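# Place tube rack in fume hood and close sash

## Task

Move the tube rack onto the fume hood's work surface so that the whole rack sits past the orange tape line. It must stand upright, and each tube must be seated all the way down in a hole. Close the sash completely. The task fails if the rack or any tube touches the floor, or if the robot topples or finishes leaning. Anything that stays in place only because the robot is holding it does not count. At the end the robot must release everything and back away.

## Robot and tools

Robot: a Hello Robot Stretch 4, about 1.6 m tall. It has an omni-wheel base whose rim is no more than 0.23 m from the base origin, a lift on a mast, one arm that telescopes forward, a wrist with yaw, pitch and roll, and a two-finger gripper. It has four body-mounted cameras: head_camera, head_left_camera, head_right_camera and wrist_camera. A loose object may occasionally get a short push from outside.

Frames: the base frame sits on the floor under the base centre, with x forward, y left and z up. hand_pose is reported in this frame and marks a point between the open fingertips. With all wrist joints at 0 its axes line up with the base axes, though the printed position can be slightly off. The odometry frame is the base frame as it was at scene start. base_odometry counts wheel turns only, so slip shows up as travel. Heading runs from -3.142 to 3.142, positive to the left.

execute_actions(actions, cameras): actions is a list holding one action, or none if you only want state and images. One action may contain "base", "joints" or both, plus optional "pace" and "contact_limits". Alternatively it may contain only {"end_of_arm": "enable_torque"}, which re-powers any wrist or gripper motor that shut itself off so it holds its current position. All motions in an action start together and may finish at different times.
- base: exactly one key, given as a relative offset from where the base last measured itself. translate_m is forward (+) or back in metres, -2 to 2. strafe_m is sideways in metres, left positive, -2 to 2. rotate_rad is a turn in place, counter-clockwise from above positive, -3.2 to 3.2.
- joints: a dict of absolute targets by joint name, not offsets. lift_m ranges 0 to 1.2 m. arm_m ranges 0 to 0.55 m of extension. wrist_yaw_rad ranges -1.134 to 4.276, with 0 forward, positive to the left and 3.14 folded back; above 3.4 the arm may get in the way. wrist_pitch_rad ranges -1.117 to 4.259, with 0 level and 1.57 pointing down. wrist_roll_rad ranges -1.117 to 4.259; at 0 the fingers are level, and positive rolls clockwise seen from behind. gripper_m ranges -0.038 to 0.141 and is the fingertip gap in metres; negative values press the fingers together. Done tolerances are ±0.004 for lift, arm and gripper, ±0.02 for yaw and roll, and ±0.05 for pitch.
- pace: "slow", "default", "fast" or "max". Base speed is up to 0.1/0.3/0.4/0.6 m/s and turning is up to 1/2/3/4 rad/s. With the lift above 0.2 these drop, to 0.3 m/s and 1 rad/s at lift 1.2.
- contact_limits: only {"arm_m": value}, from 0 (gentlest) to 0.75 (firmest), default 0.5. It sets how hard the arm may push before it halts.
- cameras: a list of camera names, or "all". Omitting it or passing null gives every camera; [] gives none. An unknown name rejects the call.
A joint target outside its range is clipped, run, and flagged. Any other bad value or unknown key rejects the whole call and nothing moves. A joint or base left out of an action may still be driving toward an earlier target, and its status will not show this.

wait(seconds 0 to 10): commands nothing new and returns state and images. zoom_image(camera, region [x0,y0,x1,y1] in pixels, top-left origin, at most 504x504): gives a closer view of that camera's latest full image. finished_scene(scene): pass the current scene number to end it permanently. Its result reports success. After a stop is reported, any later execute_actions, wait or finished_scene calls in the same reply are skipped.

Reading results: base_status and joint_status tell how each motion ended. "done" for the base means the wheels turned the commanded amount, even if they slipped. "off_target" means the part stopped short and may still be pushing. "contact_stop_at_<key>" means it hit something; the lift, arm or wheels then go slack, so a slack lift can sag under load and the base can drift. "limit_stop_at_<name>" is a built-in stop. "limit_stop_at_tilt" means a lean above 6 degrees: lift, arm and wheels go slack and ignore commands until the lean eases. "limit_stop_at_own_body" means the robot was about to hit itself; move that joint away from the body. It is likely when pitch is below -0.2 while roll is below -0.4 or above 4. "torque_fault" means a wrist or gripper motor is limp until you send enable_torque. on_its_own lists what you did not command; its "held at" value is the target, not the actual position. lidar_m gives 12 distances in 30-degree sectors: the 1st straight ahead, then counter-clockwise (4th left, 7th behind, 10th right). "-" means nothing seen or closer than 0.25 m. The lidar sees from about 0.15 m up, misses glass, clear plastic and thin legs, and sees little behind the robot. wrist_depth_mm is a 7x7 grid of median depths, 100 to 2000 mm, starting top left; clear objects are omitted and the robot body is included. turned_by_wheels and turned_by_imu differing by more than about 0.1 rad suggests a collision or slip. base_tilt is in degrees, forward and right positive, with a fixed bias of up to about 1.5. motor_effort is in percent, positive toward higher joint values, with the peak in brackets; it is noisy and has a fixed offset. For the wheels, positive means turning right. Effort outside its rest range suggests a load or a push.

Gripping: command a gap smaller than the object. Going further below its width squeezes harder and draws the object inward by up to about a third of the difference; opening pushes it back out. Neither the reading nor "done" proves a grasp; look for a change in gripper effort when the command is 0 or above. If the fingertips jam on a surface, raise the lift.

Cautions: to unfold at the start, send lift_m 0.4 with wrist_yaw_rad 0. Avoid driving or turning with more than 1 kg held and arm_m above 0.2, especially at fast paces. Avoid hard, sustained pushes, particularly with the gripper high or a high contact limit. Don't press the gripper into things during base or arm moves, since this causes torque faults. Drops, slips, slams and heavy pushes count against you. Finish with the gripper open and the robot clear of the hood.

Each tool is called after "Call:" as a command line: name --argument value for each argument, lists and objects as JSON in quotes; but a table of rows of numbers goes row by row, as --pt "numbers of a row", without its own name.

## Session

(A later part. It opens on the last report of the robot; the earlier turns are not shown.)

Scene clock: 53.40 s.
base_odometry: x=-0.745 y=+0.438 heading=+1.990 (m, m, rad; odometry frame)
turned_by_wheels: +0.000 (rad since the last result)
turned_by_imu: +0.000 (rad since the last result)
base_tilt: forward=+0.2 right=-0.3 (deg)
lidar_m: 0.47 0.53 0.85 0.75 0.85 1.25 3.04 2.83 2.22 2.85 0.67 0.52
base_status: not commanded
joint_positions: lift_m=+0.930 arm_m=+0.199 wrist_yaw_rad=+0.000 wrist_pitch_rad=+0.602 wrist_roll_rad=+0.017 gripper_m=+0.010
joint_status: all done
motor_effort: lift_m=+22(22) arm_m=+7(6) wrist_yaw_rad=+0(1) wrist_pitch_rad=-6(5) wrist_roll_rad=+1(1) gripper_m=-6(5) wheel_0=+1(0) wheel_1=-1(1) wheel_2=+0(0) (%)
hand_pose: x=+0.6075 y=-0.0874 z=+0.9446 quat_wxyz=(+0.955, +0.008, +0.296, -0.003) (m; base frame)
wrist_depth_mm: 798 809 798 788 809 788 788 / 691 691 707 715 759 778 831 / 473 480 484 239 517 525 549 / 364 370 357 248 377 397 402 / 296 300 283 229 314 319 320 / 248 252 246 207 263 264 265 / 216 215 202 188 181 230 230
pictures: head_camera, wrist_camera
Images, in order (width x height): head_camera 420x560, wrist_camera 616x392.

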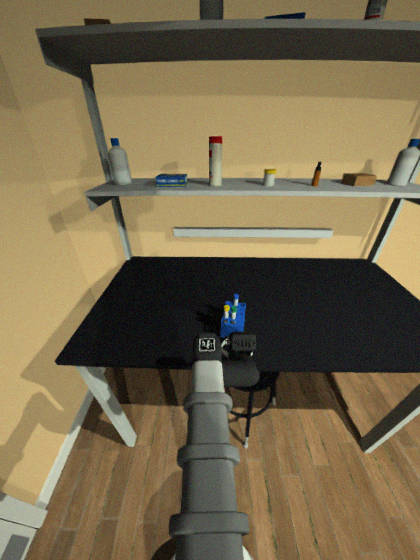

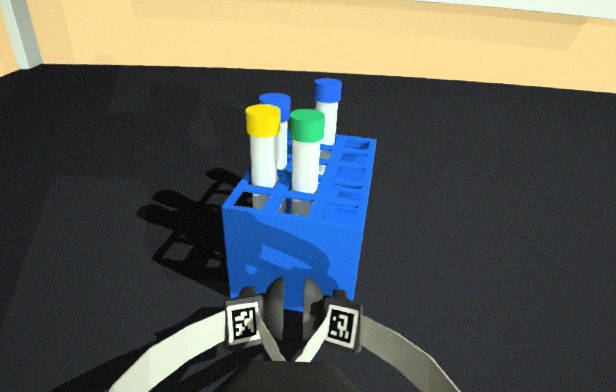

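Call:
execute_actions --actions '[{"joints":{"arm_m":0.03}}]' --cameras '[]'

Call:
execute_actions --actions '[{"joints":{"arm_m":0.0,"wrist_pitch_rad":0.0,"gripper_m":0.141}}]' --cameras '[]'

Call:
execute_actions --actions '[{"joints":{"lift_m":0.775}}]' --cameras '[]'

Call:
execute_actions --actions '[{"joints":{"arm_m":0.13},"pace":"slow"}]' --cameras '["head_camera","wrist_camera"]'

Scene clock: 55.57 s.
base_odometry: x=-0.745 y=+0.438 heading=+1.990 (m, m, rad; odometry frame)
turned_by_wheels: +0.000 (rad since the last result)
turned_by_imu: -0.001 (rad since the last result)
base_tilt: forward=+0.2 right=-0.3 (deg)
lidar_m: 0.48 0.52 0.84 0.77 0.86 1.27 3.03 2.84 2.18 2.86 0.67 0.50
base_status: not commanded
joint_positions: lift_m=+0.930 arm_m=+0.031 wrist_yaw_rad=+0.000 wrist_pitch_rad=+0.602 wrist_roll_rad=+0.017 gripper_m=+0.010
joint_status: all done
motor_effort: lift_m=+22(22) arm_m=-7(6) wrist_yaw_rad=+3(1) wrist_pitch_rad=-7(7) wrist_roll_rad=+1(1) gripper_m=-5(5) wheel_0=+1(1) wheel_1=-1(1) wheel_2=+0(0) (%)
hand_pose: x=+0.4400 y=-0.0874 z=+0.9445 quat_wxyz=(+0.955, +0.008, +0.296, -0.003) (m; base frame)
wrist_depth_mm: 931 931 976 946 976 960 960 / 683 691 715 387 750 798 854 / 473 480 488 377 512 530 549 / 364 370 377 382 394 397 404 / 312 314 312 310 315 319 322 / 1430 1336 373 206 373 1308 1281 / 1229 1205 691 188 181 1281 1281
pictures: none
No camera images: the call's "cameras" was empty. Leave "cameras" out to get every camera's image.

Scene clock: 57.87 s.
base_odometry: x=-0.745 y=+0.438 heading=+1.990 (m, m, rad; odometry frame)
turned_by_wheels: +0.000 (rad since the last result)
turned_by_imu: -0.001 (rad since the last result)
base_tilt: forward=+0.1 right=-0.4 (deg)
lidar_m: 0.48 0.52 0.84 0.77 0.86 1.28 3.03 2.84 2.23 2.87 0.68 0.51
base_status: not commanded
joint_positions: lift_m=+0.930 arm_m=+0.001 wrist_yaw_rad=+0.000 wrist_pitch_rad=+0.003 wrist_roll_rad=+0.017 gripper_m=+0.141
joint_status: all done
motor_effort: lift_m=+22(23) arm_m=-7(8) wrist_yaw_rad=+1(0) wrist_pitch_rad=-11(13) wrist_roll_rad=+1(1) gripper_m=+2(5) wheel_0=+1(1) wheel_1=-1(1) wheel_2=+0(0) (%)
hand_pose: x=+0.4607 y=-0.0874 z=+1.1071 quat_wxyz=(+1.000, +0.009, +0.001, +0.000) (m; base frame)
wrist_depth_mm: 1098 1078 1098 1098 1118 1118 1138 / 1078 917 1098 1118 1118 1118 1118 / 931 1078 1098 1042 991 960 904 / 1078 1078 1078 1078 1098 1098 1098 / 1078 1078 1098 1060 1060 1098 1118 / 931 209 991 991 917 917 1098 / 585 580 603 153 627 627 683
pictures: none
No camera images: the call's "cameras" was empty. Leave "cameras" out to get every camera's image.

Scene clock: 59.60 s.
base_odometry: x=-0.745 y=+0.438 heading=+1.990 (m, m, rad; odometry frame)
turned_by_wheels: +0.000 (rad since the last result)
turned_by_imu: +0.000 (rad since the last result)
base_tilt: forward=+0.3 right=-0.2 (deg)
lidar_m: 0.49 0.54 0.83 0.78 0.83 1.26 2.97 2.86 2.20 2.86 0.69 0.53
base_status: not commanded
joint_positions: lift_m=+0.775 arm_m=+0.001 wrist_yaw_rad=+0.000 wrist_pitch_rad=+0.003 wrist_roll_rad=+0.017 gripper_m=+0.141
joint_status: all done
motor_effort: lift_m=+14(23) arm_m=-7(7) wrist_yaw_rad=+2(1) wrist_pitch_rad=-9(9) wrist_roll_rad=+0(1) gripper_m=+1(0) wheel_0=+0(1) wheel_1=-1(1) wheel_2=+0(0) (%)
hand_pose: x=+0.4607 y=-0.0874 z=+0.9528 quat_wxyz=(+1.000, +0.009, +0.001, +0.000) (m; base frame)
wrist_depth_mm: 798 809 842 820 854 842 1118 / 1078 1118 1060 1060 1025 991 960 / 1098 1078 1078 1118 1098 1118 1118 / 1098 1098 1078 1008 1098 1078 1098 / 707 778 798 389 976 1042 1098 / 329 209 357 373 340 342 387 / 293 274 273 153 273 271 271
pictures: none
No camera images: the call's "cameras" was empty. Leave "cameras" out to get every camera's image.

Scene clock: 62.17 s.
base_odometry: x=-0.745 y=+0.438 heading=+1.990 (m, m, rad; odometry frame)
turned_by_wheels: +0.000 (rad since the last result)
turned_by_imu: -0.001 (rad since the last result)
base_tilt: forward=+0.3 right=-0.3 (deg)
lidar_m: 0.50 0.52 0.83 0.77 0.85 1.28 3.02 2.85 2.20 2.86 0.68 0.54
base_status: not commanded
joint_positions: lift_m=+0.775 arm_m=+0.129 wrist_yaw_rad=+0.000 wrist_pitch_rad=+0.003 wrist_roll_rad=+0.017 gripper_m=+0.141
joint_status: all done
motor_effort: lift_m=+14(14) arm_m=+7(10) wrist_yaw_rad=+1(1) wrist_pitch_rad=-9(9) wrist_roll_rad=+1(1) gripper_m=+0(1) wheel_0=+1(1) wheel_1=-1(1) wheel_2=+0(0) (%)
hand_pose: x=+0.5881 y=-0.0874 z=+0.9528 quat_wxyz=(+1.000, +0.009, +0.001, +0.000) (m; base frame)
wrist_depth_mm: 741 759 732 723 715 707 699 / 931 946 960 960 960 976 991 / 946 960 960 946 976 960 976 / 960 946 960 329 960 976 976 / 699 759 640 265 946 976 976 / 322 209 271 264 334 336 379 / 215 213 220 153 230 231 251
pictures: head_camera, wrist_camera
Images, in order (width x height): head_camera 420x560, wrist_camera 616x392.

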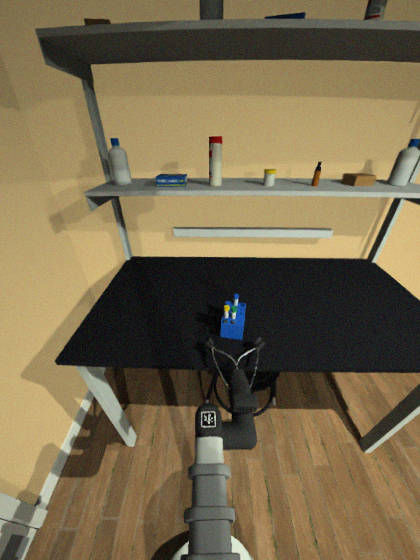

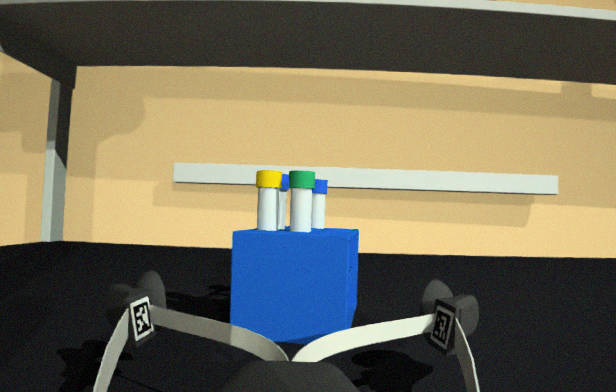

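Call:
execute_actions --actions '[{"joints":{"arm_m":0.235},"pace":"slow"}]' --cameras '["wrist_camera"]'

Call:
execute_actions --actions '[{"joints":{"gripper_m":0.04},"pace":"slow"}]' --cameras '["wrist_camera"]'

Call:
execute_actions --actions '[{"joints":{"lift_m":0.83},"pace":"slow"}]' --cameras '["head_camera","wrist_camera"]'

Scene clock: 64.87 s.
base_odometry: x=-0.745 y=+0.438 heading=+1.989 (m, m, rad; odometry frame)
turned_by_wheels: -0.001 (rad since the last result)
turned_by_imu: +0.020 (rad since the last result)
base_tilt: forward=-0.6 right=+0.2 (deg)
lidar_m: 0.51 0.55 0.83 0.77 0.87 1.26 3.00 2.78 2.19 2.85 0.70 0.53
base_status: not commanded
joint_positions: lift_m=+0.775 arm_m=+0.232 wrist_yaw_rad=-0.020 wrist_pitch_rad=+0.012 wrist_roll_rad=+0.017 gripper_m=+0.141
joint_status: all done
on_its_own: wrist_yaw_rad is at rest, and its effort (+58) is outside its rest range (-13 to +13); wrist_pitch_rad is at rest, and its effort (-36) is outside its rest range (-23 to +23)
motor_effort: lift_m=+16(15) arm_m=+19(25) wrist_yaw_rad=+58(63) wrist_pitch_rad=-36(37) wrist_roll_rad=+1(2) gripper_m=+0(2) wheel_0=+1(1) wheel_1=+2(2) wheel_2=-16(17) (%)
hand_pose: x=+0.6892 y=-0.0933 z=+0.9500 quat_wxyz=(+1.000, +0.009, +0.006, -0.010) (m; base frame)
wrist_depth_mm: 741 750 741 723 715 723 715 / 878 866 878 878 878 891 891 / 866 866 866 878 891 891 891 / 854 866 878 223 878 878 866 / 707 768 535 185 707 866 891 / 334 208 189 182 196 334 377 / 221 218 190 153 216 232 250
pictures: wrist_camera
Images, in order (width x height): wrist_camera 616x392.

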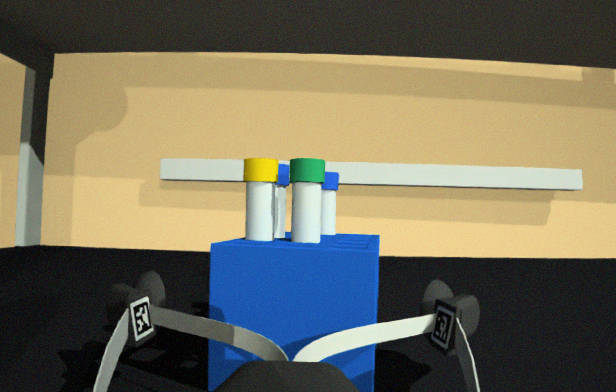

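Scene clock: 69.33 s.
base_odometry: x=-0.745 y=+0.438 heading=+1.989 (m, m, rad; odometry frame)
turned_by_wheels: +0.000 (rad since the last result)
turned_by_imu: -0.001 (rad since the last result)
base_tilt: forward=-0.6 right=+0.2 (deg)
lidar_m: 0.50 0.54 0.85 0.80 0.86 1.26 3.02 2.83 2.20 2.84 0.66 0.54
base_status: not commanded
joint_positions: lift_m=+0.775 arm_m=+0.232 wrist_yaw_rad=-0.020 wrist_pitch_rad=+0.012 wrist_roll_rad=+0.017 gripper_m=+0.041
joint_status: all done
on_its_own: wrist_yaw_rad is at rest, and its effort (+59) is outside its rest range (-13 to +13); wrist_pitch_rad is at rest, and its effort (-36) is outside its rest range (-23 to +23)
motor_effort: lift_m=+16(16) arm_m=+19(19) wrist_yaw_rad=+59(61) wrist_pitch_rad=-36(36) wrist_roll_rad=+1(1) gripper_m=-25(26) wheel_0=+1(1) wheel_1=+2(2) wheel_2=-17(17) (%)
hand_pose: x=+0.6892 y=-0.0933 z=+0.9500 quat_wxyz=(+1.000, +0.009, +0.006, -0.010) (m; base frame)
wrist_depth_mm: 750 750 723 723 715 732 715 / 866 866 891 891 878 904 904 / 854 854 854 878 891 878 891 / 842 878 809 278 878 878 878 / 723 768 179 171 866 891 891 / 332 307 176 170 204 377 375 / 213 204 174 167 203 218 249
pictures: wrist_camera
Images, in order (width x height): wrist_camera 616x392.

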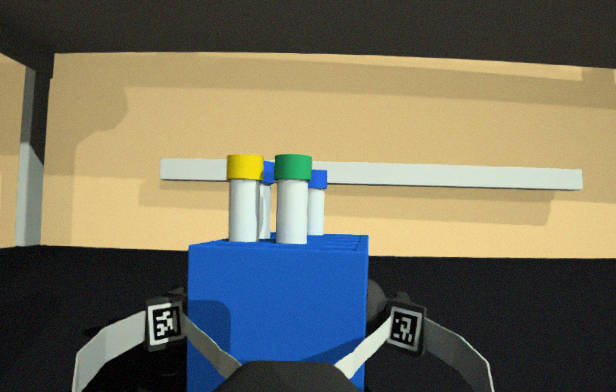

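Scene clock: 70.67 s.
base_odometry: x=-0.745 y=+0.438 heading=+1.991 (m, m, rad; odometry frame)
turned_by_wheels: +0.001 (rad since the last result)
turned_by_imu: -0.003 (rad since the last result)
base_tilt: forward=+0.3 right=-0.2 (deg)
lidar_m: 0.51 0.55 0.79 0.77 0.87 1.26 3.00 2.83 2.19 2.86 0.66 0.52
base_status: not commanded
joint_positions: lift_m=+0.830 arm_m=+0.234 wrist_yaw_rad=+0.000 wrist_pitch_rad=+0.004 wrist_roll_rad=+0.017 gripper_m=+0.041
joint_status: all done
motor_effort: lift_m=+23(26) arm_m=+5(19) wrist_yaw_rad=+0(62) wrist_pitch_rad=-12(43) wrist_roll_rad=+1(1) gripper_m=-25(25) wheel_0=-1(2) wheel_1=+2(6) wheel_2=+1(17) (%)
hand_pose: x=+0.6935 y=-0.0874 z=+1.0068 quat_wxyz=(+1.000, +0.009, +0.002, +0.000) (m; base frame)
wrist_depth_mm: 647 640 615 621 597 603 597 / 820 854 866 854 866 854 798 / 854 854 854 842 842 866 854 / 842 854 778 239 842 842 842 / 831 831 180 173 842 842 842 / 508 473 175 170 204 597 597 / 329 317 173 166 315 340 382
pictures: head_camera, wrist_camera
Images, in order (width x height): head_camera 420x560, wrist_camera 616x392.

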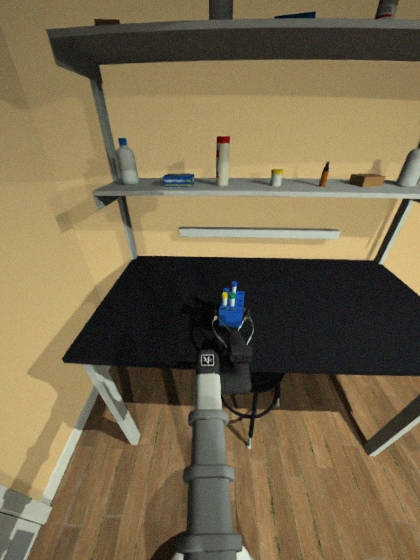

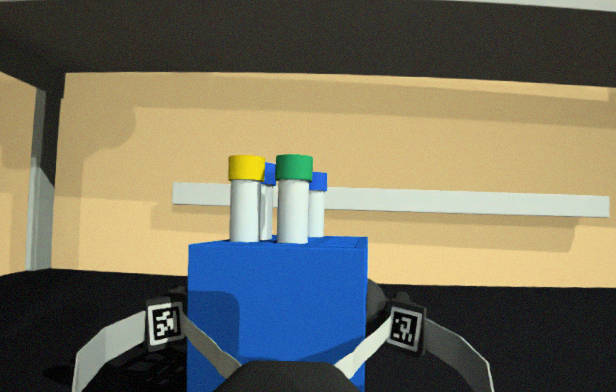

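Call:
execute_actions --actions '[{"joints":{"lift_m":0.87,"arm_m":0.0},"pace":"slow"}]' --cameras '[]'

Call:
execute_actions --actions '[{"base":{"translate_m":-0.5}}]' --cameras '[]'

Call:
execute_actions --actions '[{"base":{"rotate_rad":-1.57},"pace":"slow"}]' --cameras '[]'

Call:
execute_actions --actions '[{"base":{"strafe_m":-1.07}}]' --cameras '[]'

Call:
execute_actions --actions '[{"base":{"translate_m":1.15},"joints":{"lift_m":0.88}}]' --cameras '["head_camera","wrist_camera"]'

Scene clock: 75.00 s.
base_odometry: x=-0.745 y=+0.438 heading=+1.991 (m, m, rad; odometry frame)
turned_by_wheels: +0.000 (rad since the last result)
turned_by_imu: -0.001 (rad since the last result)
base_tilt: forward=+0.2 right=-0.3 (deg)
lidar_m: 0.44 0.52 0.84 0.76 0.85 1.25 3.00 2.79 2.21 2.87 0.67 0.49
base_status: not commanded
joint_positions: lift_m=+0.870 arm_m=+0.001 wrist_yaw_rad=+0.000 wrist_pitch_rad=+0.004 wrist_roll_rad=+0.017 gripper_m=+0.041
joint_status: all done
motor_effort: lift_m=+23(16) arm_m=-7(6) wrist_yaw_rad=+0(1) wrist_pitch_rad=-13(12) wrist_roll_rad=+1(1) gripper_m=-26(24) wheel_0=-1(1) wheel_1=+2(2) wheel_2=+1(1) (%)
hand_pose: x=+0.4607 y=-0.0874 z=+1.0468 quat_wxyz=(+1.000, +0.009, +0.002, +0.000) (m; base frame)
wrist_depth_mm: 1078 1118 1118 1098 1098 1098 1118 / 866 866 854 854 891 878 842 / 1098 1098 1078 1078 1098 1098 1118 / 1060 1078 1008 277 1078 1098 1098 / 1060 1078 180 173 1060 1078 1078 / 654 615 176 170 204 778 778 / 427 410 174 167 404 439 492
pictures: none
No camera images: the call's "cameras" was empty. Leave "cameras" out to get every camera's image.

Scene clock: 78.13 s.
base_odometry: x=-0.542 y=-0.018 heading=+1.990 (m, m, rad; odometry frame)
turned_by_wheels: +0.000 (rad since the last result)
turned_by_imu: +0.001 (rad since the last result)
base_tilt: forward=+0.1 right=-0.2 (deg)
lidar_m: 0.43 1.05 0.87 0.82 0.88 1.28 2.49 2.58 2.07 2.04 1.35 1.00
base_status: done
joint_positions: lift_m=+0.870 arm_m=+0.001 wrist_yaw_rad=+0.000 wrist_pitch_rad=+0.004 wrist_roll_rad=+0.017 gripper_m=+0.041
joint_status: not commanded
motor_effort: lift_m=+22(22) arm_m=-7(7) wrist_yaw_rad=+2(0) wrist_pitch_rad=-11(12) wrist_roll_rad=+1(1) gripper_m=-25(26) wheel_0=-4(8) wheel_1=-3(9) wheel_2=+1(12) (%)
hand_pose: x=+0.4607 y=-0.0874 z=+1.0469 quat_wxyz=(+1.000, +0.009, +0.002, +0.000) (m; base frame)
wrist_depth_mm: 1336 1618 1464 1576 1499 1499 1661 / 1397 1618 1661 1661 1661 1618 1618 / 1430 1576 1430 1618 1618 1537 1499 / 1397 1576 1618 281 1618 1618 1576 / 1366 1618 180 172 1661 1618 1576 / 820 788 175 169 204 809 798 / 842 1464 174 166 1576 798 1537
pictures: none
No camera images: the call's "cameras" was empty. Leave "cameras" out to get every camera's image.

Scene clock: 81.00 s.
base_odometry: x=-0.542 y=-0.018 heading=+0.421 (m, m, rad; odometry frame)
turned_by_wheels: -1.569 (rad since the last result)
turned_by_imu: -1.584 (rad since the last result)
base_tilt: forward=+0.1 right=-0.2 (deg)
lidar_m: 0.44 1.33 1.00 0.99 1.06 0.87 0.84 0.88 1.23 2.46 2.59 2.08
base_status: done
joint_positions: lift_m=+0.870 arm_m=+0.001 wrist_yaw_rad=+0.000 wrist_pitch_rad=+0.004 wrist_roll_rad=+0.017 gripper_m=+0.041
joint_status: not commanded
motor_effort: lift_m=+22(22) arm_m=-7(7) wrist_yaw_rad=+1(1) wrist_pitch_rad=-11(11) wrist_roll_rad=+1(1) gripper_m=-25(26) wheel_0=+4(11) wheel_1=+5(8) wheel_2=+5(7) (%)
hand_pose: x=+0.4607 y=-0.0874 z=+1.0469 quat_wxyz=(+1.000, +0.009, +0.002, +0.000) (m; base frame)
wrist_depth_mm: - - - - 1863 1863 1983 / - - - - 1983 1921 1921 / - - - - - - - / - - - 281 1983 - - / - - 179 173 1808 1808 1921 / - - 176 169 204 1863 1808 / - - 173 166 1863 1756 1808
pictures: none
No camera images: the call's "cameras" was empty. Leave "cameras" out to get every camera's image.

Scene clock: 85.90 s.
base_odometry: x=-0.104 y=-0.995 heading=+0.421 (m, m, rad; odometry frame)
turned_by_wheels: +0.000 (rad since the last result)
turned_by_imu: +0.002 (rad since the last result)
base_tilt: forward=+0.2 right=-0.1 (deg)
lidar_m: 0.42 2.06 2.14 2.08 1.26 0.92 0.85 0.90 1.29 1.39 1.50 2.04
base_status: done
joint_positions: lift_m=+0.870 arm_m=+0.001 wrist_yaw_rad=+0.000 wrist_pitch_rad=+0.004 wrist_roll_rad=+0.017 gripper_m=+0.041
joint_status: not commanded
motor_effort: lift_m=+22(22) arm_m=-7(7) wrist_yaw_rad=+2(1) wrist_pitch_rad=-12(12) wrist_roll_rad=+1(1) gripper_m=-26(25) wheel_0=+2(9) wheel_1=-3(10) wheel_2=+0(3) (%)
hand_pose: x=+0.4607 y=-0.0874 z=+1.0469 quat_wxyz=(+1.000, +0.009, +0.002, +0.000) (m; base frame)
wrist_depth_mm: - - 1863 1863 1808 - - / - - - 1921 1863 - - / - - - - - - - / - - 1863 283 - - - / - 1808 180 173 1808 - - / - 1808 175 170 204 - - / - 1756 173 167 1863 - -
pictures: none
No camera images: the call's "cameras" was empty. Leave "cameras" out to get every camera's image.

Scene clock: 91.23 s.
base_odometry: x=+0.945 y=-0.524 heading=+0.422 (m, m, rad; odometry frame)
turned_by_wheels: +0.000 (rad since the last result)
turned_by_imu: -0.006 (rad since the last result)
base_tilt: forward=+0.2 right=-0.2 (deg)
lidar_m: 0.41 0.88 2.45 2.03 2.11 2.13 2.06 2.00 1.46 1.45 1.17 0.54
base_status: done
joint_positions: lift_m=+0.880 arm_m=+0.001 wrist_yaw_rad=+0.000 wrist_pitch_rad=+0.004 wrist_roll_rad=+0.017 gripper_m=+0.041
joint_status: all done
motor_effort: lift_m=+22(26) arm_m=-7(7) wrist_yaw_rad=+2(1) wrist_pitch_rad=-11(11) wrist_roll_rad=+1(1) gripper_m=-25(25) wheel_0=+3(3) wheel_1=+4(8) wheel_2=-1(11) (%)
hand_pose: x=+0.4607 y=-0.0874 z=+1.0569 quat_wxyz=(+1.000, +0.009, +0.002, +0.000) (m; base frame)
wrist_depth_mm: 931 1308 1308 1308 1281 1336 904 / 931 1308 1281 1308 1308 1336 917 / 842 1205 1308 1308 1336 1255 866 / 946 1281 1255 279 1308 1229 891 / 917 1255 180 173 1308 1229 917 / 615 615 176 170 204 634 627 / 609 615 173 167 615 627 627
pictures: head_camera, wrist_camera
Images, in order (width x height): head_camera 420x560, wrist_camera 616x392.

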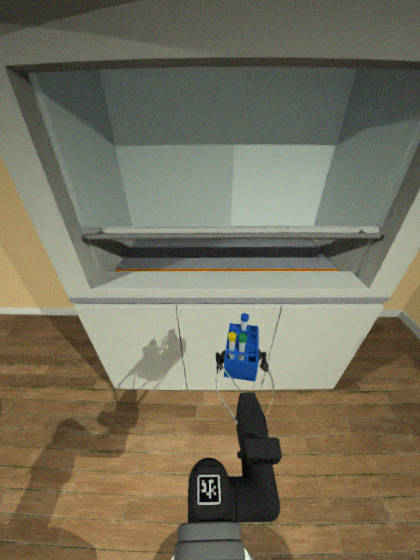

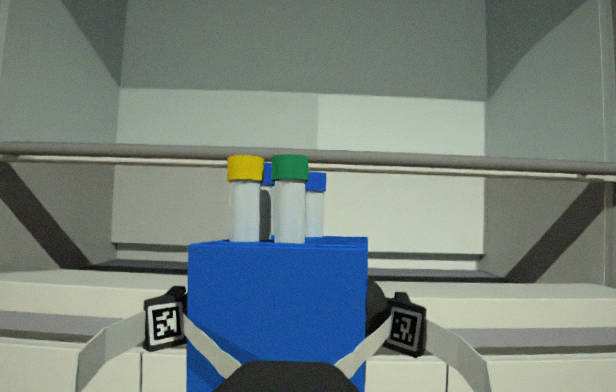

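Call:
execute_actions --actions '[{"base":{"translate_m":0.2},"joints":{"lift_m":0.85},"pace":"slow"}]' --cameras '["wrist_camera"]'

Call:
execute_actions --actions '[{"joints":{"arm_m":0.12},"pace":"slow"}]' --cameras '["head_camera","wrist_camera"]'

Scene clock: 94.80 s.
base_odometry: x=+1.127 y=-0.443 heading=+0.422 (m, m, rad; odometry frame)
turned_by_wheels: +0.000 (rad since the last result)
turned_by_imu: -0.002 (rad since the last result)
base_tilt: forward=+0.2 right=-0.3 (deg)
lidar_m: 0.42 0.67 2.19 2.06 2.12 2.33 2.23 2.06 1.51 1.89 0.90 0.64
base_status: done
joint_positions: lift_m=+0.850 arm_m=+0.001 wrist_yaw_rad=+0.000 wrist_pitch_rad=+0.004 wrist_roll_rad=+0.017 gripper_m=+0.041
joint_status: all done
motor_effort: lift_m=+14(18) arm_m=-7(7) wrist_yaw_rad=+2(3) wrist_pitch_rad=-11(12) wrist_roll_rad=+1(1) gripper_m=-25(25) wheel_0=+4(8) wheel_1=+4(8) wheel_2=-5(11) (%)
hand_pose: x=+0.4607 y=-0.0874 z=+1.0275 quat_wxyz=(+1.000, +0.009, +0.002, +0.000) (m; base frame)
wrist_depth_mm: 917 1118 1098 1118 1118 1118 917 / 831 1098 1060 1118 1118 1118 931 / 854 1060 1078 1060 1098 539 530 / 946 1078 1078 279 1118 1098 917 / 904 1098 179 173 1078 1078 917 / 418 415 176 169 204 442 442 / 415 418 174 167 418 424 424
pictures: wrist_camera
Images, in order (width x height): wrist_camera 616x392.

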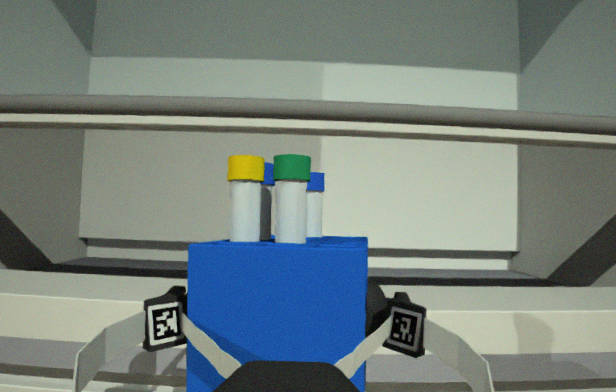

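Scene clock: 97.27 s.
base_odometry: x=+1.127 y=-0.443 heading=+0.422 (m, m, rad; odometry frame)
turned_by_wheels: +0.000 (rad since the last result)
turned_by_imu: -0.001 (rad since the last result)
base_tilt: forward=+0.2 right=-0.2 (deg)
lidar_m: 0.52 0.65 2.21 2.07 2.08 2.33 2.24 2.03 1.47 1.90 0.90 0.64
base_status: not commanded
joint_positions: lift_m=+0.850 arm_m=+0.119 wrist_yaw_rad=+0.000 wrist_pitch_rad=+0.004 wrist_roll_rad=+0.017 gripper_m=+0.041
joint_status: all done
motor_effort: lift_m=+14(14) arm_m=+7(8) wrist_yaw_rad=+1(1) wrist_pitch_rad=-12(12) wrist_roll_rad=+1(1) gripper_m=-25(24) wheel_0=+4(4) wheel_1=+4(4) wheel_2=-5(5) (%)
hand_pose: x=+0.5781 y=-0.0874 z=+1.0275 quat_wxyz=(+1.000, +0.009, +0.002, +0.000) (m; base frame)
wrist_depth_mm: 931 991 991 991 976 991 946 / 362 364 359 404 404 366 407 / 904 960 976 976 976 991 917 / 931 946 976 281 976 976 917 / 904 960 180 173 976 976 931 / 370 347 176 169 204 436 439 / 300 300 174 167 304 307 307
pictures: head_camera, wrist_camera
Images, in order (width x height): head_camera 420x560, wrist_camera 616x392.

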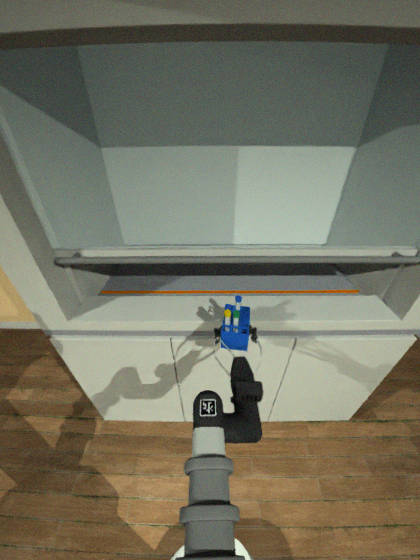

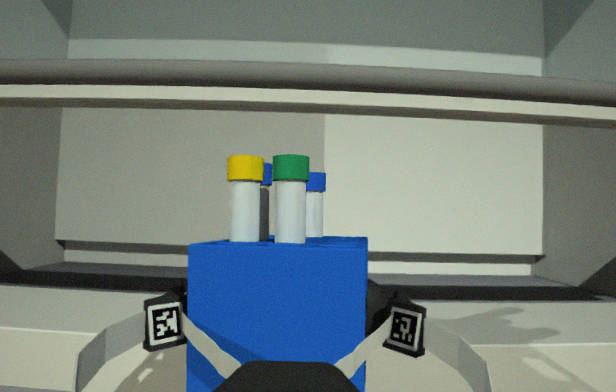

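Call:
execute_actions --actions '[{"joints":{"lift_m":0.875},"pace":"slow"}]' --cameras '[]'

Call:
execute_actions --actions '[{"joints":{"arm_m":0.4},"pace":"slow"}]' --cameras '["head_camera","wrist_camera"]'

Scene clock: 98.67 s.
base_odometry: x=+1.127 y=-0.443 heading=+0.422 (m, m, rad; odometry frame)
turned_by_wheels: +0.000 (rad since the last result)
turned_by_imu: +0.000 (rad since the last result)
base_tilt: forward=+0.2 right=-0.3 (deg)
lidar_m: 0.54 0.66 2.18 2.08 2.11 2.30 2.24 2.04 1.52 1.90 0.89 0.66
base_status: not commanded
joint_positions: lift_m=+0.875 arm_m=+0.119 wrist_yaw_rad=+0.000 wrist_pitch_rad=+0.004 wrist_roll_rad=+0.017 gripper_m=+0.041
joint_status: all done
motor_effort: lift_m=+23(25) arm_m=+7(7) wrist_yaw_rad=+1(1) wrist_pitch_rad=-12(12) wrist_roll_rad=+1(1) gripper_m=-24(25) wheel_0=+5(4) wheel_1=+4(4) wheel_2=-5(5) (%)
hand_pose: x=+0.5781 y=-0.0874 z=+1.0518 quat_wxyz=(+1.000, +0.009, +0.002, +0.000) (m; base frame)
wrist_depth_mm: 917 976 976 991 991 991 917 / 357 357 976 991 991 976 917 / 891 960 976 976 991 421 410 / 931 946 960 279 976 960 931 / 917 946 180 173 960 960 917 / 634 427 176 170 204 732 741 / 301 303 174 167 307 307 340
pictures: none
No camera images: the call's "cameras" was empty. Leave "cameras" out to get every camera's image.

Scene clock: 102.73 s.
base_odometry: x=+1.127 y=-0.443 heading=+0.422 (m, m, rad; odometry frame)
turned_by_wheels: +0.000 (rad since the last result)
turned_by_imu: -0.001 (rad since the last result)
base_tilt: forward=+0.3 right=-0.3 (deg)
lidar_m: 0.63 0.66 2.20 2.06 2.09 2.33 2.24 2.02 1.50 1.89 0.90 0.64
base_status: not commanded
joint_positions: lift_m=+0.875 arm_m=+0.399 wrist_yaw_rad=+0.000 wrist_pitch_rad=+0.004 wrist_roll_rad=+0.017 gripper_m=+0.041
joint_status: all done
motor_effort: lift_m=+23(23) arm_m=+7(10) wrist_yaw_rad=+1(2) wrist_pitch_rad=-12(12) wrist_roll_rad=+1(1) gripper_m=-25(24) wheel_0=+5(5) wheel_1=+4(4) wheel_2=-5(5) (%)
hand_pose: x=+0.8581 y=-0.0874 z=+1.0518 quat_wxyz=(+1.000, +0.009, +0.002, +0.000) (m; base frame)
wrist_depth_mm: 683 691 691 699 707 699 707 / 683 683 691 691 691 699 699 / 676 676 683 683 691 699 691 / 676 676 683 279 691 691 691 / 661 668 180 174 676 691 676 / 627 585 176 169 204 732 732 / 404 387 173 166 389 415 469
pictures: head_camera, wrist_camera
Images, in order (width x height): head_camera 420x560, wrist_camera 616x392.

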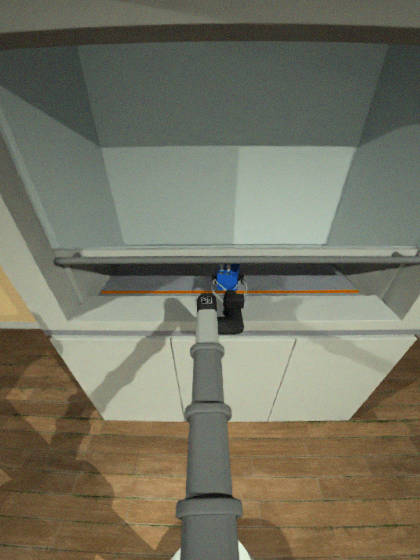

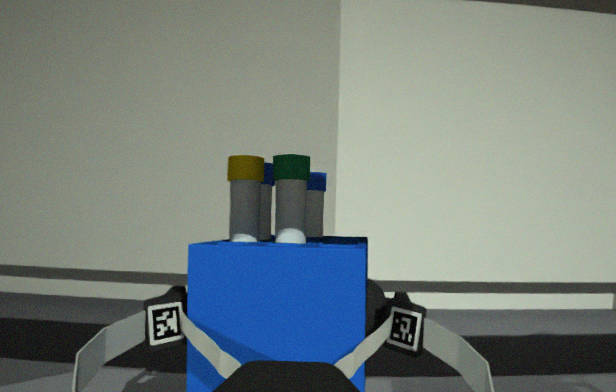

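Call:
execute_actions --actions '[{"joints":{"arm_m":0.49},"pace":"slow"}]' --cameras '[]'

Call:
execute_actions --actions '[{"joints":{"lift_m":0.85},"pace":"slow"}]' --cameras '["head_camera","wrist_camera"]'

Scene clock: 108.20 s.
base_odometry: x=+1.127 y=-0.443 heading=+0.422 (m, m, rad; odometry frame)
turned_by_wheels: +0.000 (rad since the last result)
turned_by_imu: -0.001 (rad since the last result)
base_tilt: forward=+0.2 right=-0.3 (deg)
lidar_m: 0.62 0.65 2.21 2.07 2.09 2.34 2.26 2.03 1.49 1.89 0.89 0.65
base_status: not commanded
joint_positions: lift_m=+0.875 arm_m=+0.489 wrist_yaw_rad=+0.000 wrist_pitch_rad=+0.004 wrist_roll_rad=+0.017 gripper_m=+0.041
joint_status: all done
motor_effort: lift_m=+23(23) arm_m=+7(6) wrist_yaw_rad=+0(2) wrist_pitch_rad=-11(11) wrist_roll_rad=+1(1) gripper_m=-26(26) wheel_0=+4(5) wheel_1=+4(4) wheel_2=-5(5) (%)
hand_pose: x=+0.9481 y=-0.0874 z=+1.0518 quat_wxyz=(+1.000, +0.009, +0.002, +0.000) (m; base frame)
wrist_depth_mm: 597 591 597 609 603 603 615 / 591 585 585 597 597 603 603 / 580 585 591 597 603 603 609 / 585 580 591 278 591 597 597 / 580 580 180 173 591 591 591 / 627 591 176 170 204 634 640 / 404 389 173 166 389 418 466
pictures: none
No camera images: the call's "cameras" was empty. Leave "cameras" out to get every camera's image.

Scene clock: 109.20 s.
base_odometry: x=+1.127 y=-0.443 heading=+0.422 (m, m, rad; odometry frame)
turned_by_wheels: +0.000 (rad since the last result)
turned_by_imu: +0.000 (rad since the last result)
base_tilt: forward=+0.2 right=-0.4 (deg)
lidar_m: 0.62 0.67 2.20 2.08 2.12 2.35 2.25 2.02 1.52 1.88 0.88 0.65
base_status: not commanded
joint_positions: lift_m=+0.850 arm_m=+0.489 wrist_yaw_rad=+0.000 wrist_pitch_rad=+0.004 wrist_roll_rad=+0.017 gripper_m=+0.041
joint_status: all done
motor_effort: lift_m=+14(23) arm_m=+7(7) wrist_yaw_rad=-1(1) wrist_pitch_rad=-12(12) wrist_roll_rad=+1(1) gripper_m=-24(26) wheel_0=+5(5) wheel_1=+4(4) wheel_2=-5(5) (%)
hand_pose: x=+0.9481 y=-0.0874 z=+1.0275 quat_wxyz=(+1.000, +0.009, +0.002, +0.000) (m; base frame)
wrist_depth_mm: 603 597 603 597 603 609 615 / 591 591 591 603 603 609 603 / 591 591 591 597 597 603 597 / 585 580 585 278 591 591 591 / 591 580 180 173 597 585 597 / 544 500 176 169 204 640 640 / 347 334 174 167 332 359 402
pictures: head_camera, wrist_camera
Images, in order (width x height): head_camera 420x560, wrist_camera 616x392.

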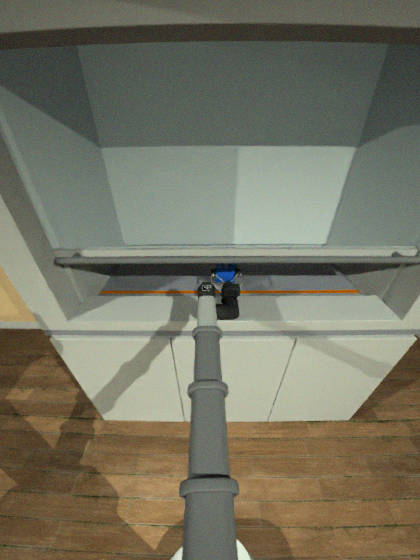

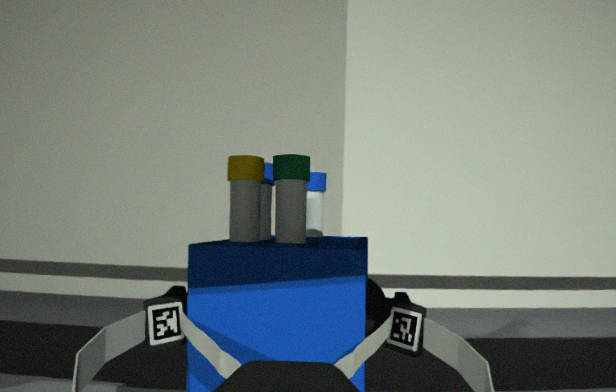

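Call:
execute_actions --actions '[{"joints":{"lift_m":0.825},"pace":"slow"}]' --cameras '["wrist_camera"]'

Scene clock: 110.37 s.
base_odometry: x=+1.127 y=-0.443 heading=+0.422 (m, m, rad; odometry frame)
turned_by_wheels: +0.000 (rad since the last result)
turned_by_imu: +0.000 (rad since the last result)
base_tilt: forward=+0.3 right=-0.4 (deg)
lidar_m: 0.63 0.66 2.20 2.09 2.10 2.32 2.25 2.03 1.52 1.88 0.89 0.67
base_status: not commanded
joint_positions: lift_m=+0.841 arm_m=+0.489 wrist_yaw_rad=-0.001 wrist_pitch_rad=-0.004 wrist_roll_rad=+0.019 gripper_m=+0.041
joint_status: lift_m contact_stop (moved -0.009 of -0.025)
on_its_own: lift_m is slack since a contact_stop (your +0.825 is given up)
motor_effort: lift_m=+14(11) arm_m=+7(7) wrist_yaw_rad=+4(10) wrist_pitch_rad=+8(24) wrist_roll_rad=-3(6) gripper_m=-23(25) wheel_0=+3(5) wheel_1=+2(4) wheel_2=-5(5) (%)
hand_pose: x=+0.9480 y=-0.0878 z=+1.0201 quat_wxyz=(+1.000, +0.009, -0.002, -0.001) (m; base frame)
wrist_depth_mm: 603 603 609 597 597 615 615 / 591 597 603 591 609 609 609 / 591 591 597 603 603 609 603 / 585 591 585 277 597 591 597 / 574 580 180 173 591 597 597 / 564 521 176 169 204 627 640 / 355 342 174 167 342 368 415
pictures: wrist_camera
Images, in order (width x height): wrist_camera 616x392.

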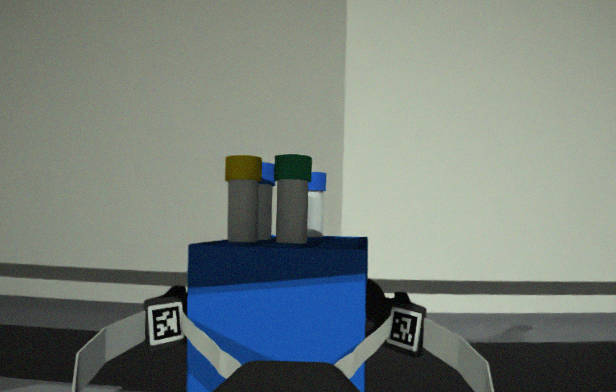

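Call:
execute_actions --actions '[{"joints":{"lift_m":0.845,"gripper_m":0.141},"pace":"slow"}]' --cameras '["wrist_camera"]'

Call:
execute_actions --actions '[{"joints":{"arm_m":0.2},"pace":"slow"}]' --cameras '["head_camera","wrist_camera"]'

Call:
zoom_image --camera "head_camera" --region '[150,230,310,330]'

Scene clock: 115.10 s.
base_odometry: x=+1.127 y=-0.443 heading=+0.422 (m, m, rad; odometry frame)
turned_by_wheels: +0.000 (rad since the last result)
turned_by_imu: -0.001 (rad since the last result)
base_tilt: forward=+0.2 right=-0.4 (deg)
lidar_m: 0.60 0.66 2.21 2.10 2.13 2.34 2.23 2.07 1.49 1.90 0.90 0.66
base_status: not commanded
joint_positions: lift_m=+0.845 arm_m=+0.489 wrist_yaw_rad=+0.000 wrist_pitch_rad=+0.000 wrist_roll_rad=+0.018 gripper_m=+0.141
joint_status: all done
motor_effort: lift_m=+20(22) arm_m=+6(7) wrist_yaw_rad=+2(2) wrist_pitch_rad=-2(4) wrist_roll_rad=+1(2) gripper_m=+2(25) wheel_0=+3(3) wheel_1=+2(2) wheel_2=-5(5) (%)
hand_pose: x=+0.9482 y=-0.0875 z=+1.0230 quat_wxyz=(+1.000, +0.009, +0.000, +0.000) (m; base frame)
wrist_depth_mm: 597 591 597 603 603 609 615 / 591 591 597 603 609 609 603 / 585 585 597 597 597 609 603 / 580 585 591 597 597 597 603 / 580 580 580 585 591 591 591 / 539 210 205 244 569 569 634 / 359 353 343 153 357 387 404
pictures: wrist_camera
Images, in order (width x height): wrist_camera 616x392.

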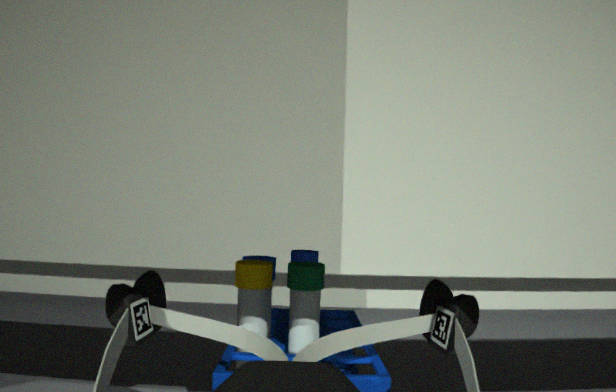

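Scene clock: 119.27 s.
base_odometry: x=+1.127 y=-0.443 heading=+0.422 (m, m, rad; odometry frame)
turned_by_wheels: +0.000 (rad since the last result)
turned_by_imu: -0.001 (rad since the last result)
base_tilt: forward=+0.2 right=-0.2 (deg)
lidar_m: 0.62 0.66 2.16 2.02 2.11 2.32 2.24 2.05 1.52 1.89 0.90 0.64
base_status: not commanded
joint_positions: lift_m=+0.845 arm_m=+0.201 wrist_yaw_rad=+0.000 wrist_pitch_rad=+0.002 wrist_roll_rad=+0.018 gripper_m=+0.141
joint_status: all done
motor_effort: lift_m=+20(20) arm_m=-7(10) wrist_yaw_rad=+1(1) wrist_pitch_rad=-8(9) wrist_roll_rad=+0(0) gripper_m=+1(1) wheel_0=+2(3) wheel_1=+2(2) wheel_2=-5(5) (%)
hand_pose: x=+0.6607 y=-0.0874 z=+1.0225 quat_wxyz=(+1.000, +0.009, +0.001, +0.000) (m; base frame)
wrist_depth_mm: 272 272 276 276 281 277 842 / 842 878 891 343 338 325 329 / 878 878 891 891 891 891 904 / 866 878 878 878 891 904 891 / 878 854 904 878 891 891 878 / 357 208 580 459 364 370 627 / 236 234 240 153 253 254 274
pictures: head_camera, wrist_camera
Images, in order (width x height): head_camera 420x560, wrist_camera 616x392.

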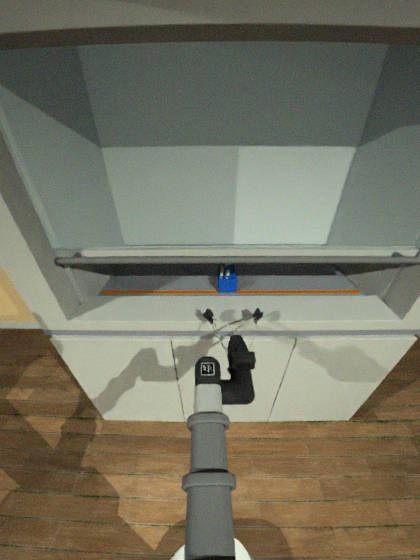

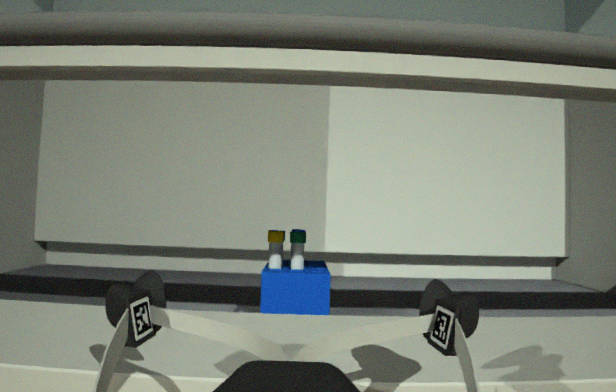

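Region (150, 230, 310, 330) of head_camera's 420x560 image, scaled by 3.150, with more detail than that image has; it fills the top 315 rows of this view, and the rest is white.

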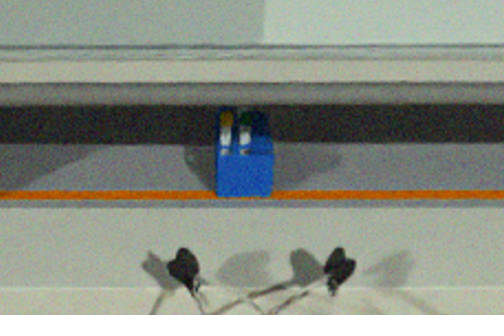

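Call:
execute_actions --actions '[{"joints":{"gripper_m":0.0,"wrist_pitch_rad":0.25,"lift_m":0.855}}]' --cameras '[]'

Call:
execute_actions --actions '[{"joints":{"arm_m":0.43},"pace":"slow"}]' --cameras '["head_camera","wrist_camera"]'

Scene clock: 121.97 s.
torque_fault: wrist_pitch_rad switched itself off since the last result.
base_odometry: x=+1.127 y=-0.443 heading=+0.422 (m, m, rad; odometry frame)
turned_by_wheels: +0.000 (rad since the last result)
turned_by_imu: -0.001 (rad since the last result)
base_tilt: forward=+0.1 right=-0.3 (deg)
lidar_m: 0.62 0.63 2.21 2.06 2.11 2.33 2.25 2.04 1.50 1.92 0.87 0.65
base_status: not commanded
joint_positions: lift_m=+0.855 arm_m=+0.201 wrist_yaw_rad=+0.000 wrist_pitch_rad=+0.148 wrist_roll_rad=+0.017 gripper_m=+0.000
joint_status: wrist_pitch_rad torque_fault (moved +0.146 of +0.248); the others done
on_its_own: wrist_pitch_rad is off since a torque_fault, until you send "end_of_arm": "enable_torque" (your +0.250 is given up)
motor_effort: lift_m=+14(25) arm_m=-7(7) wrist_yaw_rad=+1(5) wrist_pitch_rad=-1(100) wrist_roll_rad=+1(1) gripper_m=-6(6) wheel_0=+2(3) wheel_1=+2(2) wheel_2=-4(5) (%)
hand_pose: x=+0.6574 y=-0.0875 z=+0.9911 quat_wxyz=(+0.997, +0.009, +0.074, -0.001) (m; base frame)
wrist_depth_mm: 831 842 842 854 854 585 322 / 854 842 854 878 854 866 854 / 866 866 866 866 866 866 878 / 878 878 904 878 891 891 878 / 364 569 597 466 634 654 668 / 237 246 235 204 264 267 267 / 228 229 208 185 177 233 233
pictures: none
No camera images: the call's "cameras" was empty. Leave "cameras" out to get every camera's image.

not run: a stop came earlier in this reply.

Call:
execute_actions --actions '[{"end_of_arm":"enable_torque"}]' --cameras '[]'

Call:
execute_actions --actions '[{"joints":{"wrist_pitch_rad":0.14,"lift_m":0.865},"pace":"slow"}]' --cameras '[]'

Call:
execute_actions --actions '[{"joints":{"arm_m":0.4},"pace":"slow"}]' --cameras '["head_camera","wrist_camera"]'

Scene clock: 122.50 s.
base_odometry: x=+1.127 y=-0.443 heading=+0.422 (m, m, rad; odometry frame)
turned_by_wheels: +0.000 (rad since the last result)
turned_by_imu: +0.000 (rad since the last result)
base_tilt: forward=+0.1 right=-0.3 (deg)
lidar_m: 0.62 0.66 2.19 2.06 2.12 2.31 2.25 2.00 1.52 1.90 0.90 0.64
base_status: not commanded
joint_positions: lift_m=+0.855 arm_m=+0.201 wrist_yaw_rad=+0.000 wrist_pitch_rad=+0.148 wrist_roll_rad=+0.017 gripper_m=+0.000
joint_status: not commanded
end_of_arm: enable_torque: each motor that was off is on again
on_its_own: wrist_pitch_rad is held at +0.148, not at your +0.250, since a torque_fault
motor_effort: lift_m=+13(13) arm_m=-7(7) wrist_yaw_rad=+2(1) wrist_pitch_rad=-2(2) wrist_roll_rad=+1(1) gripper_m=-7(7) wheel_0=+2(2) wheel_1=+2(2) wheel_2=-4(4) (%)
hand_pose: x=+0.6574 y=-0.0875 z=+0.9911 quat_wxyz=(+0.997, +0.009, +0.074, -0.001) (m; base frame)
wrist_depth_mm: 831 831 842 831 842 597 324 / 854 854 854 842 854 854 866 / 854 854 866 866 866 878 866 / 854 878 904 866 878 891 891 / 366 574 591 473 634 640 676 / 237 245 235 204 264 266 266 / 229 229 208 184 178 232 234
pictures: none
No camera images: the call's "cameras" was empty. Leave "cameras" out to get every camera's image.

Scene clock: 123.23 s.
base_odometry: x=+1.127 y=-0.443 heading=+0.422 (m, m, rad; odometry frame)
turned_by_wheels: +0.000 (rad since the last result)
turned_by_imu: +0.000 (rad since the last result)
base_tilt: forward=+0.3 right=-0.3 (deg)
lidar_m: 0.63 0.66 2.19 2.08 2.09 2.34 2.26 2.06 1.52 1.90 0.85 0.63
base_status: not commanded
joint_positions: lift_m=+0.865 arm_m=+0.201 wrist_yaw_rad=+0.000 wrist_pitch_rad=+0.143 wrist_roll_rad=+0.017 gripper_m=+0.000
joint_status: all done
motor_effort: lift_m=+23(21) arm_m=-7(7) wrist_yaw_rad=+2(3) wrist_pitch_rad=-9(10) wrist_roll_rad=+1(1) gripper_m=-6(7) wheel_0=+2(2) wheel_1=+2(2) wheel_2=-4(4) (%)
hand_pose: x=+0.6577 y=-0.0875 z=+1.0019 quat_wxyz=(+0.997, +0.009, +0.071, -0.001) (m; base frame)
wrist_depth_mm: 564 580 310 304 300 301 301 / 854 866 854 842 854 866 854 / 854 854 866 854 878 878 891 / 878 866 878 891 891 878 878 / 585 609 647 469 691 699 723 / 262 268 257 204 290 293 293 / 229 228 182 179 176 233 234
pictures: none
No camera images: the call's "cameras" was empty. Leave "cameras" out to get every camera's image.

Scene clock: 126.50 s.
base_odometry: x=+1.127 y=-0.443 heading=+0.422 (m, m, rad; odometry frame)
turned_by_wheels: +0.000 (rad since the last result)
turned_by_imu: -0.001 (rad since the last result)
base_tilt: forward=+0.2 right=-0.2 (deg)
lidar_m: 0.59 0.67 2.22 2.09 2.10 2.32 2.25 2.03 1.51 1.90 0.88 0.64
base_status: not commanded
joint_positions: lift_m=+0.865 arm_m=+0.399 wrist_yaw_rad=+0.000 wrist_pitch_rad=+0.142 wrist_roll_rad=+0.017 gripper_m=+0.000
joint_status: all done
motor_effort: lift_m=+22(22) arm_m=+8(4) wrist_yaw_rad=+1(3) wrist_pitch_rad=-9(9) wrist_roll_rad=+1(1) gripper_m=-7(7) wheel_0=+2(2) wheel_1=+2(2) wheel_2=-4(4) (%)
hand_pose: x=+0.8552 y=-0.0875 z=+1.0019 quat_wxyz=(+0.997, +0.009, +0.071, -0.001) (m; base frame)
wrist_depth_mm: 640 634 654 654 647 647 661 / 647 654 661 654 661 661 654 / 654 668 661 668 668 668 668 / 676 676 668 676 676 683 683 / 585 615 609 307 683 699 707 / 377 389 345 203 418 424 427 / 282 279 183 180 176 309 319
pictures: head_camera, wrist_camera
Images, in order (width x height): head_camera 420x560, wrist_camera 616x392.

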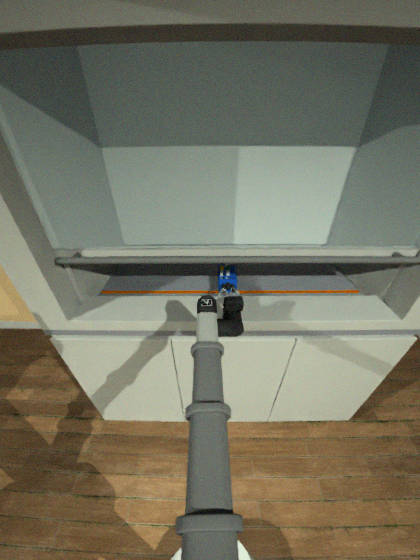

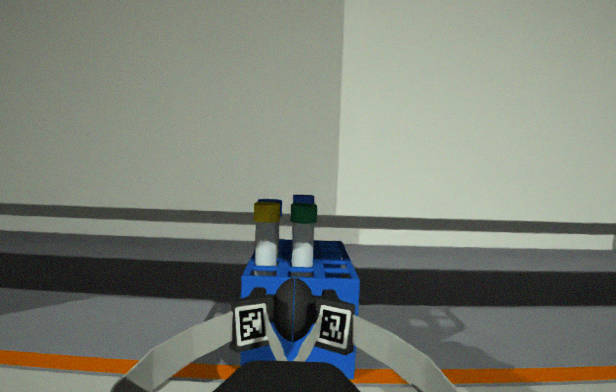

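Call:
execute_actions --actions '[{"joints":{"wrist_pitch_rad":0.26},"pace":"slow"}]' --cameras '["wrist_camera"]'

Call:
execute_actions --actions '[{"joints":{"arm_m":0.5},"pace":"slow","contact_limits":{"arm_m":0.3}}]' --cameras '["head_camera","wrist_camera"]'

Scene clock: 127.37 s.
base_odometry: x=+1.127 y=-0.443 heading=+0.422 (m, m, rad; odometry frame)
turned_by_wheels: +0.000 (rad since the last result)
turned_by_imu: +0.000 (rad since the last result)
base_tilt: forward=+0.1 right=-0.2 (deg)
lidar_m: 0.62 0.65 2.21 2.08 2.12 2.32 2.24 2.04 1.53 1.89 0.90 0.64
base_status: not commanded
joint_positions: lift_m=+0.866 arm_m=+0.399 wrist_yaw_rad=+0.002 wrist_pitch_rad=+0.245 wrist_roll_rad=+0.018 gripper_m=+0.000
joint_status: all done
on_its_own: wrist_pitch_rad is at rest, and its effort (+43) is outside its rest range (-23 to +23)
motor_effort: lift_m=+11(23) arm_m=+5(7) wrist_yaw_rad=-5(7) wrist_pitch_rad=+43(42) wrist_roll_rad=-1(1) gripper_m=-6(7) wheel_0=+2(2) wheel_1=+2(2) wheel_2=-3(4) (%)
hand_pose: x=+0.8501 y=-0.0868 z=+0.9739 quat_wxyz=(+0.992, +0.009, +0.122, +0.000) (m; base frame)
wrist_depth_mm: 627 627 627 627 627 634 634 / 647 647 640 647 640 640 654 / 654 661 661 668 654 668 668 / 683 707 723 366 723 732 732 / 455 473 452 271 517 530 535 / 320 329 300 204 353 355 355 / 174 174 171 178 168 233 282
pictures: wrist_camera
Images, in order (width x height): wrist_camera 616x392.

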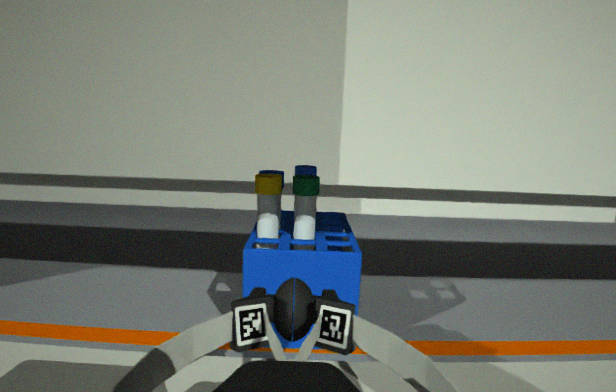

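Scene clock: 129.63 s.
base_odometry: x=+1.127 y=-0.443 heading=+0.422 (m, m, rad; odometry frame)
turned_by_wheels: +0.000 (rad since the last result)
turned_by_imu: -0.001 (rad since the last result)
base_tilt: forward=+0.1 right=-0.2 (deg)
lidar_m: 0.59 0.66 2.19 2.08 2.11 2.31 2.24 1.99 1.52 1.88 0.90 0.64
base_status: not commanded
joint_positions: lift_m=+0.866 arm_m=+0.498 wrist_yaw_rad=-0.003 wrist_pitch_rad=+0.249 wrist_roll_rad=+0.018 gripper_m=+0.000
joint_status: all done
on_its_own: wrist_pitch_rad is at rest, and its effort (+30) is outside its rest range (-23 to +23)
motor_effort: lift_m=+9(11) arm_m=+10(8) wrist_yaw_rad=+9(8) wrist_pitch_rad=+30(41) wrist_roll_rad=-2(2) gripper_m=-5(6) wheel_0=+2(2) wheel_1=+2(2) wheel_2=-3(3) (%)
contact_limits: arm_m 0.3
hand_pose: x=+0.9485 y=-0.0883 z=+0.9728 quat_wxyz=(+0.992, +0.009, +0.124, -0.003) (m; base frame)
wrist_depth_mm: 535 530 535 535 544 544 539 / 539 544 544 549 554 554 554 / 554 554 564 569 569 569 569 / 627 621 627 327 634 580 591 / 445 466 445 264 508 512 530 / 317 327 237 204 347 353 355 / 249 248 182 180 177 272 278
pictures: head_camera, wrist_camera
Images, in order (width x height): head_camera 420x560, wrist_camera 616x392.

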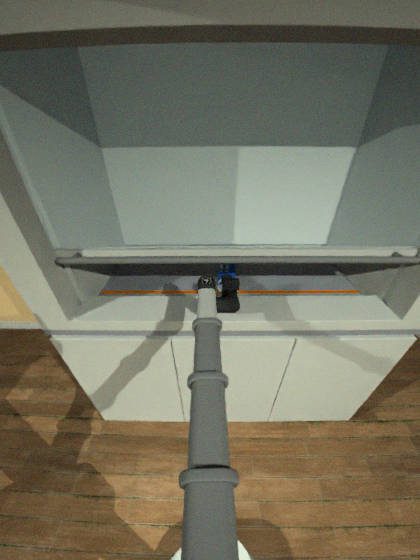

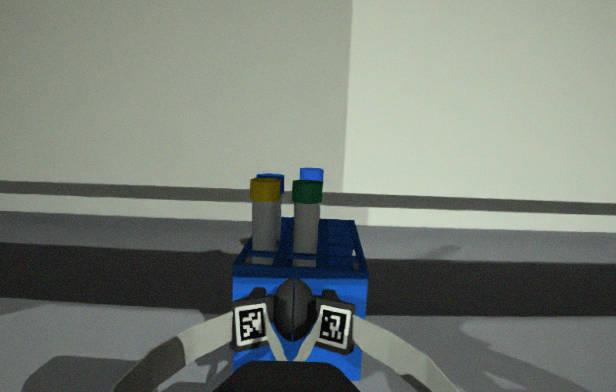

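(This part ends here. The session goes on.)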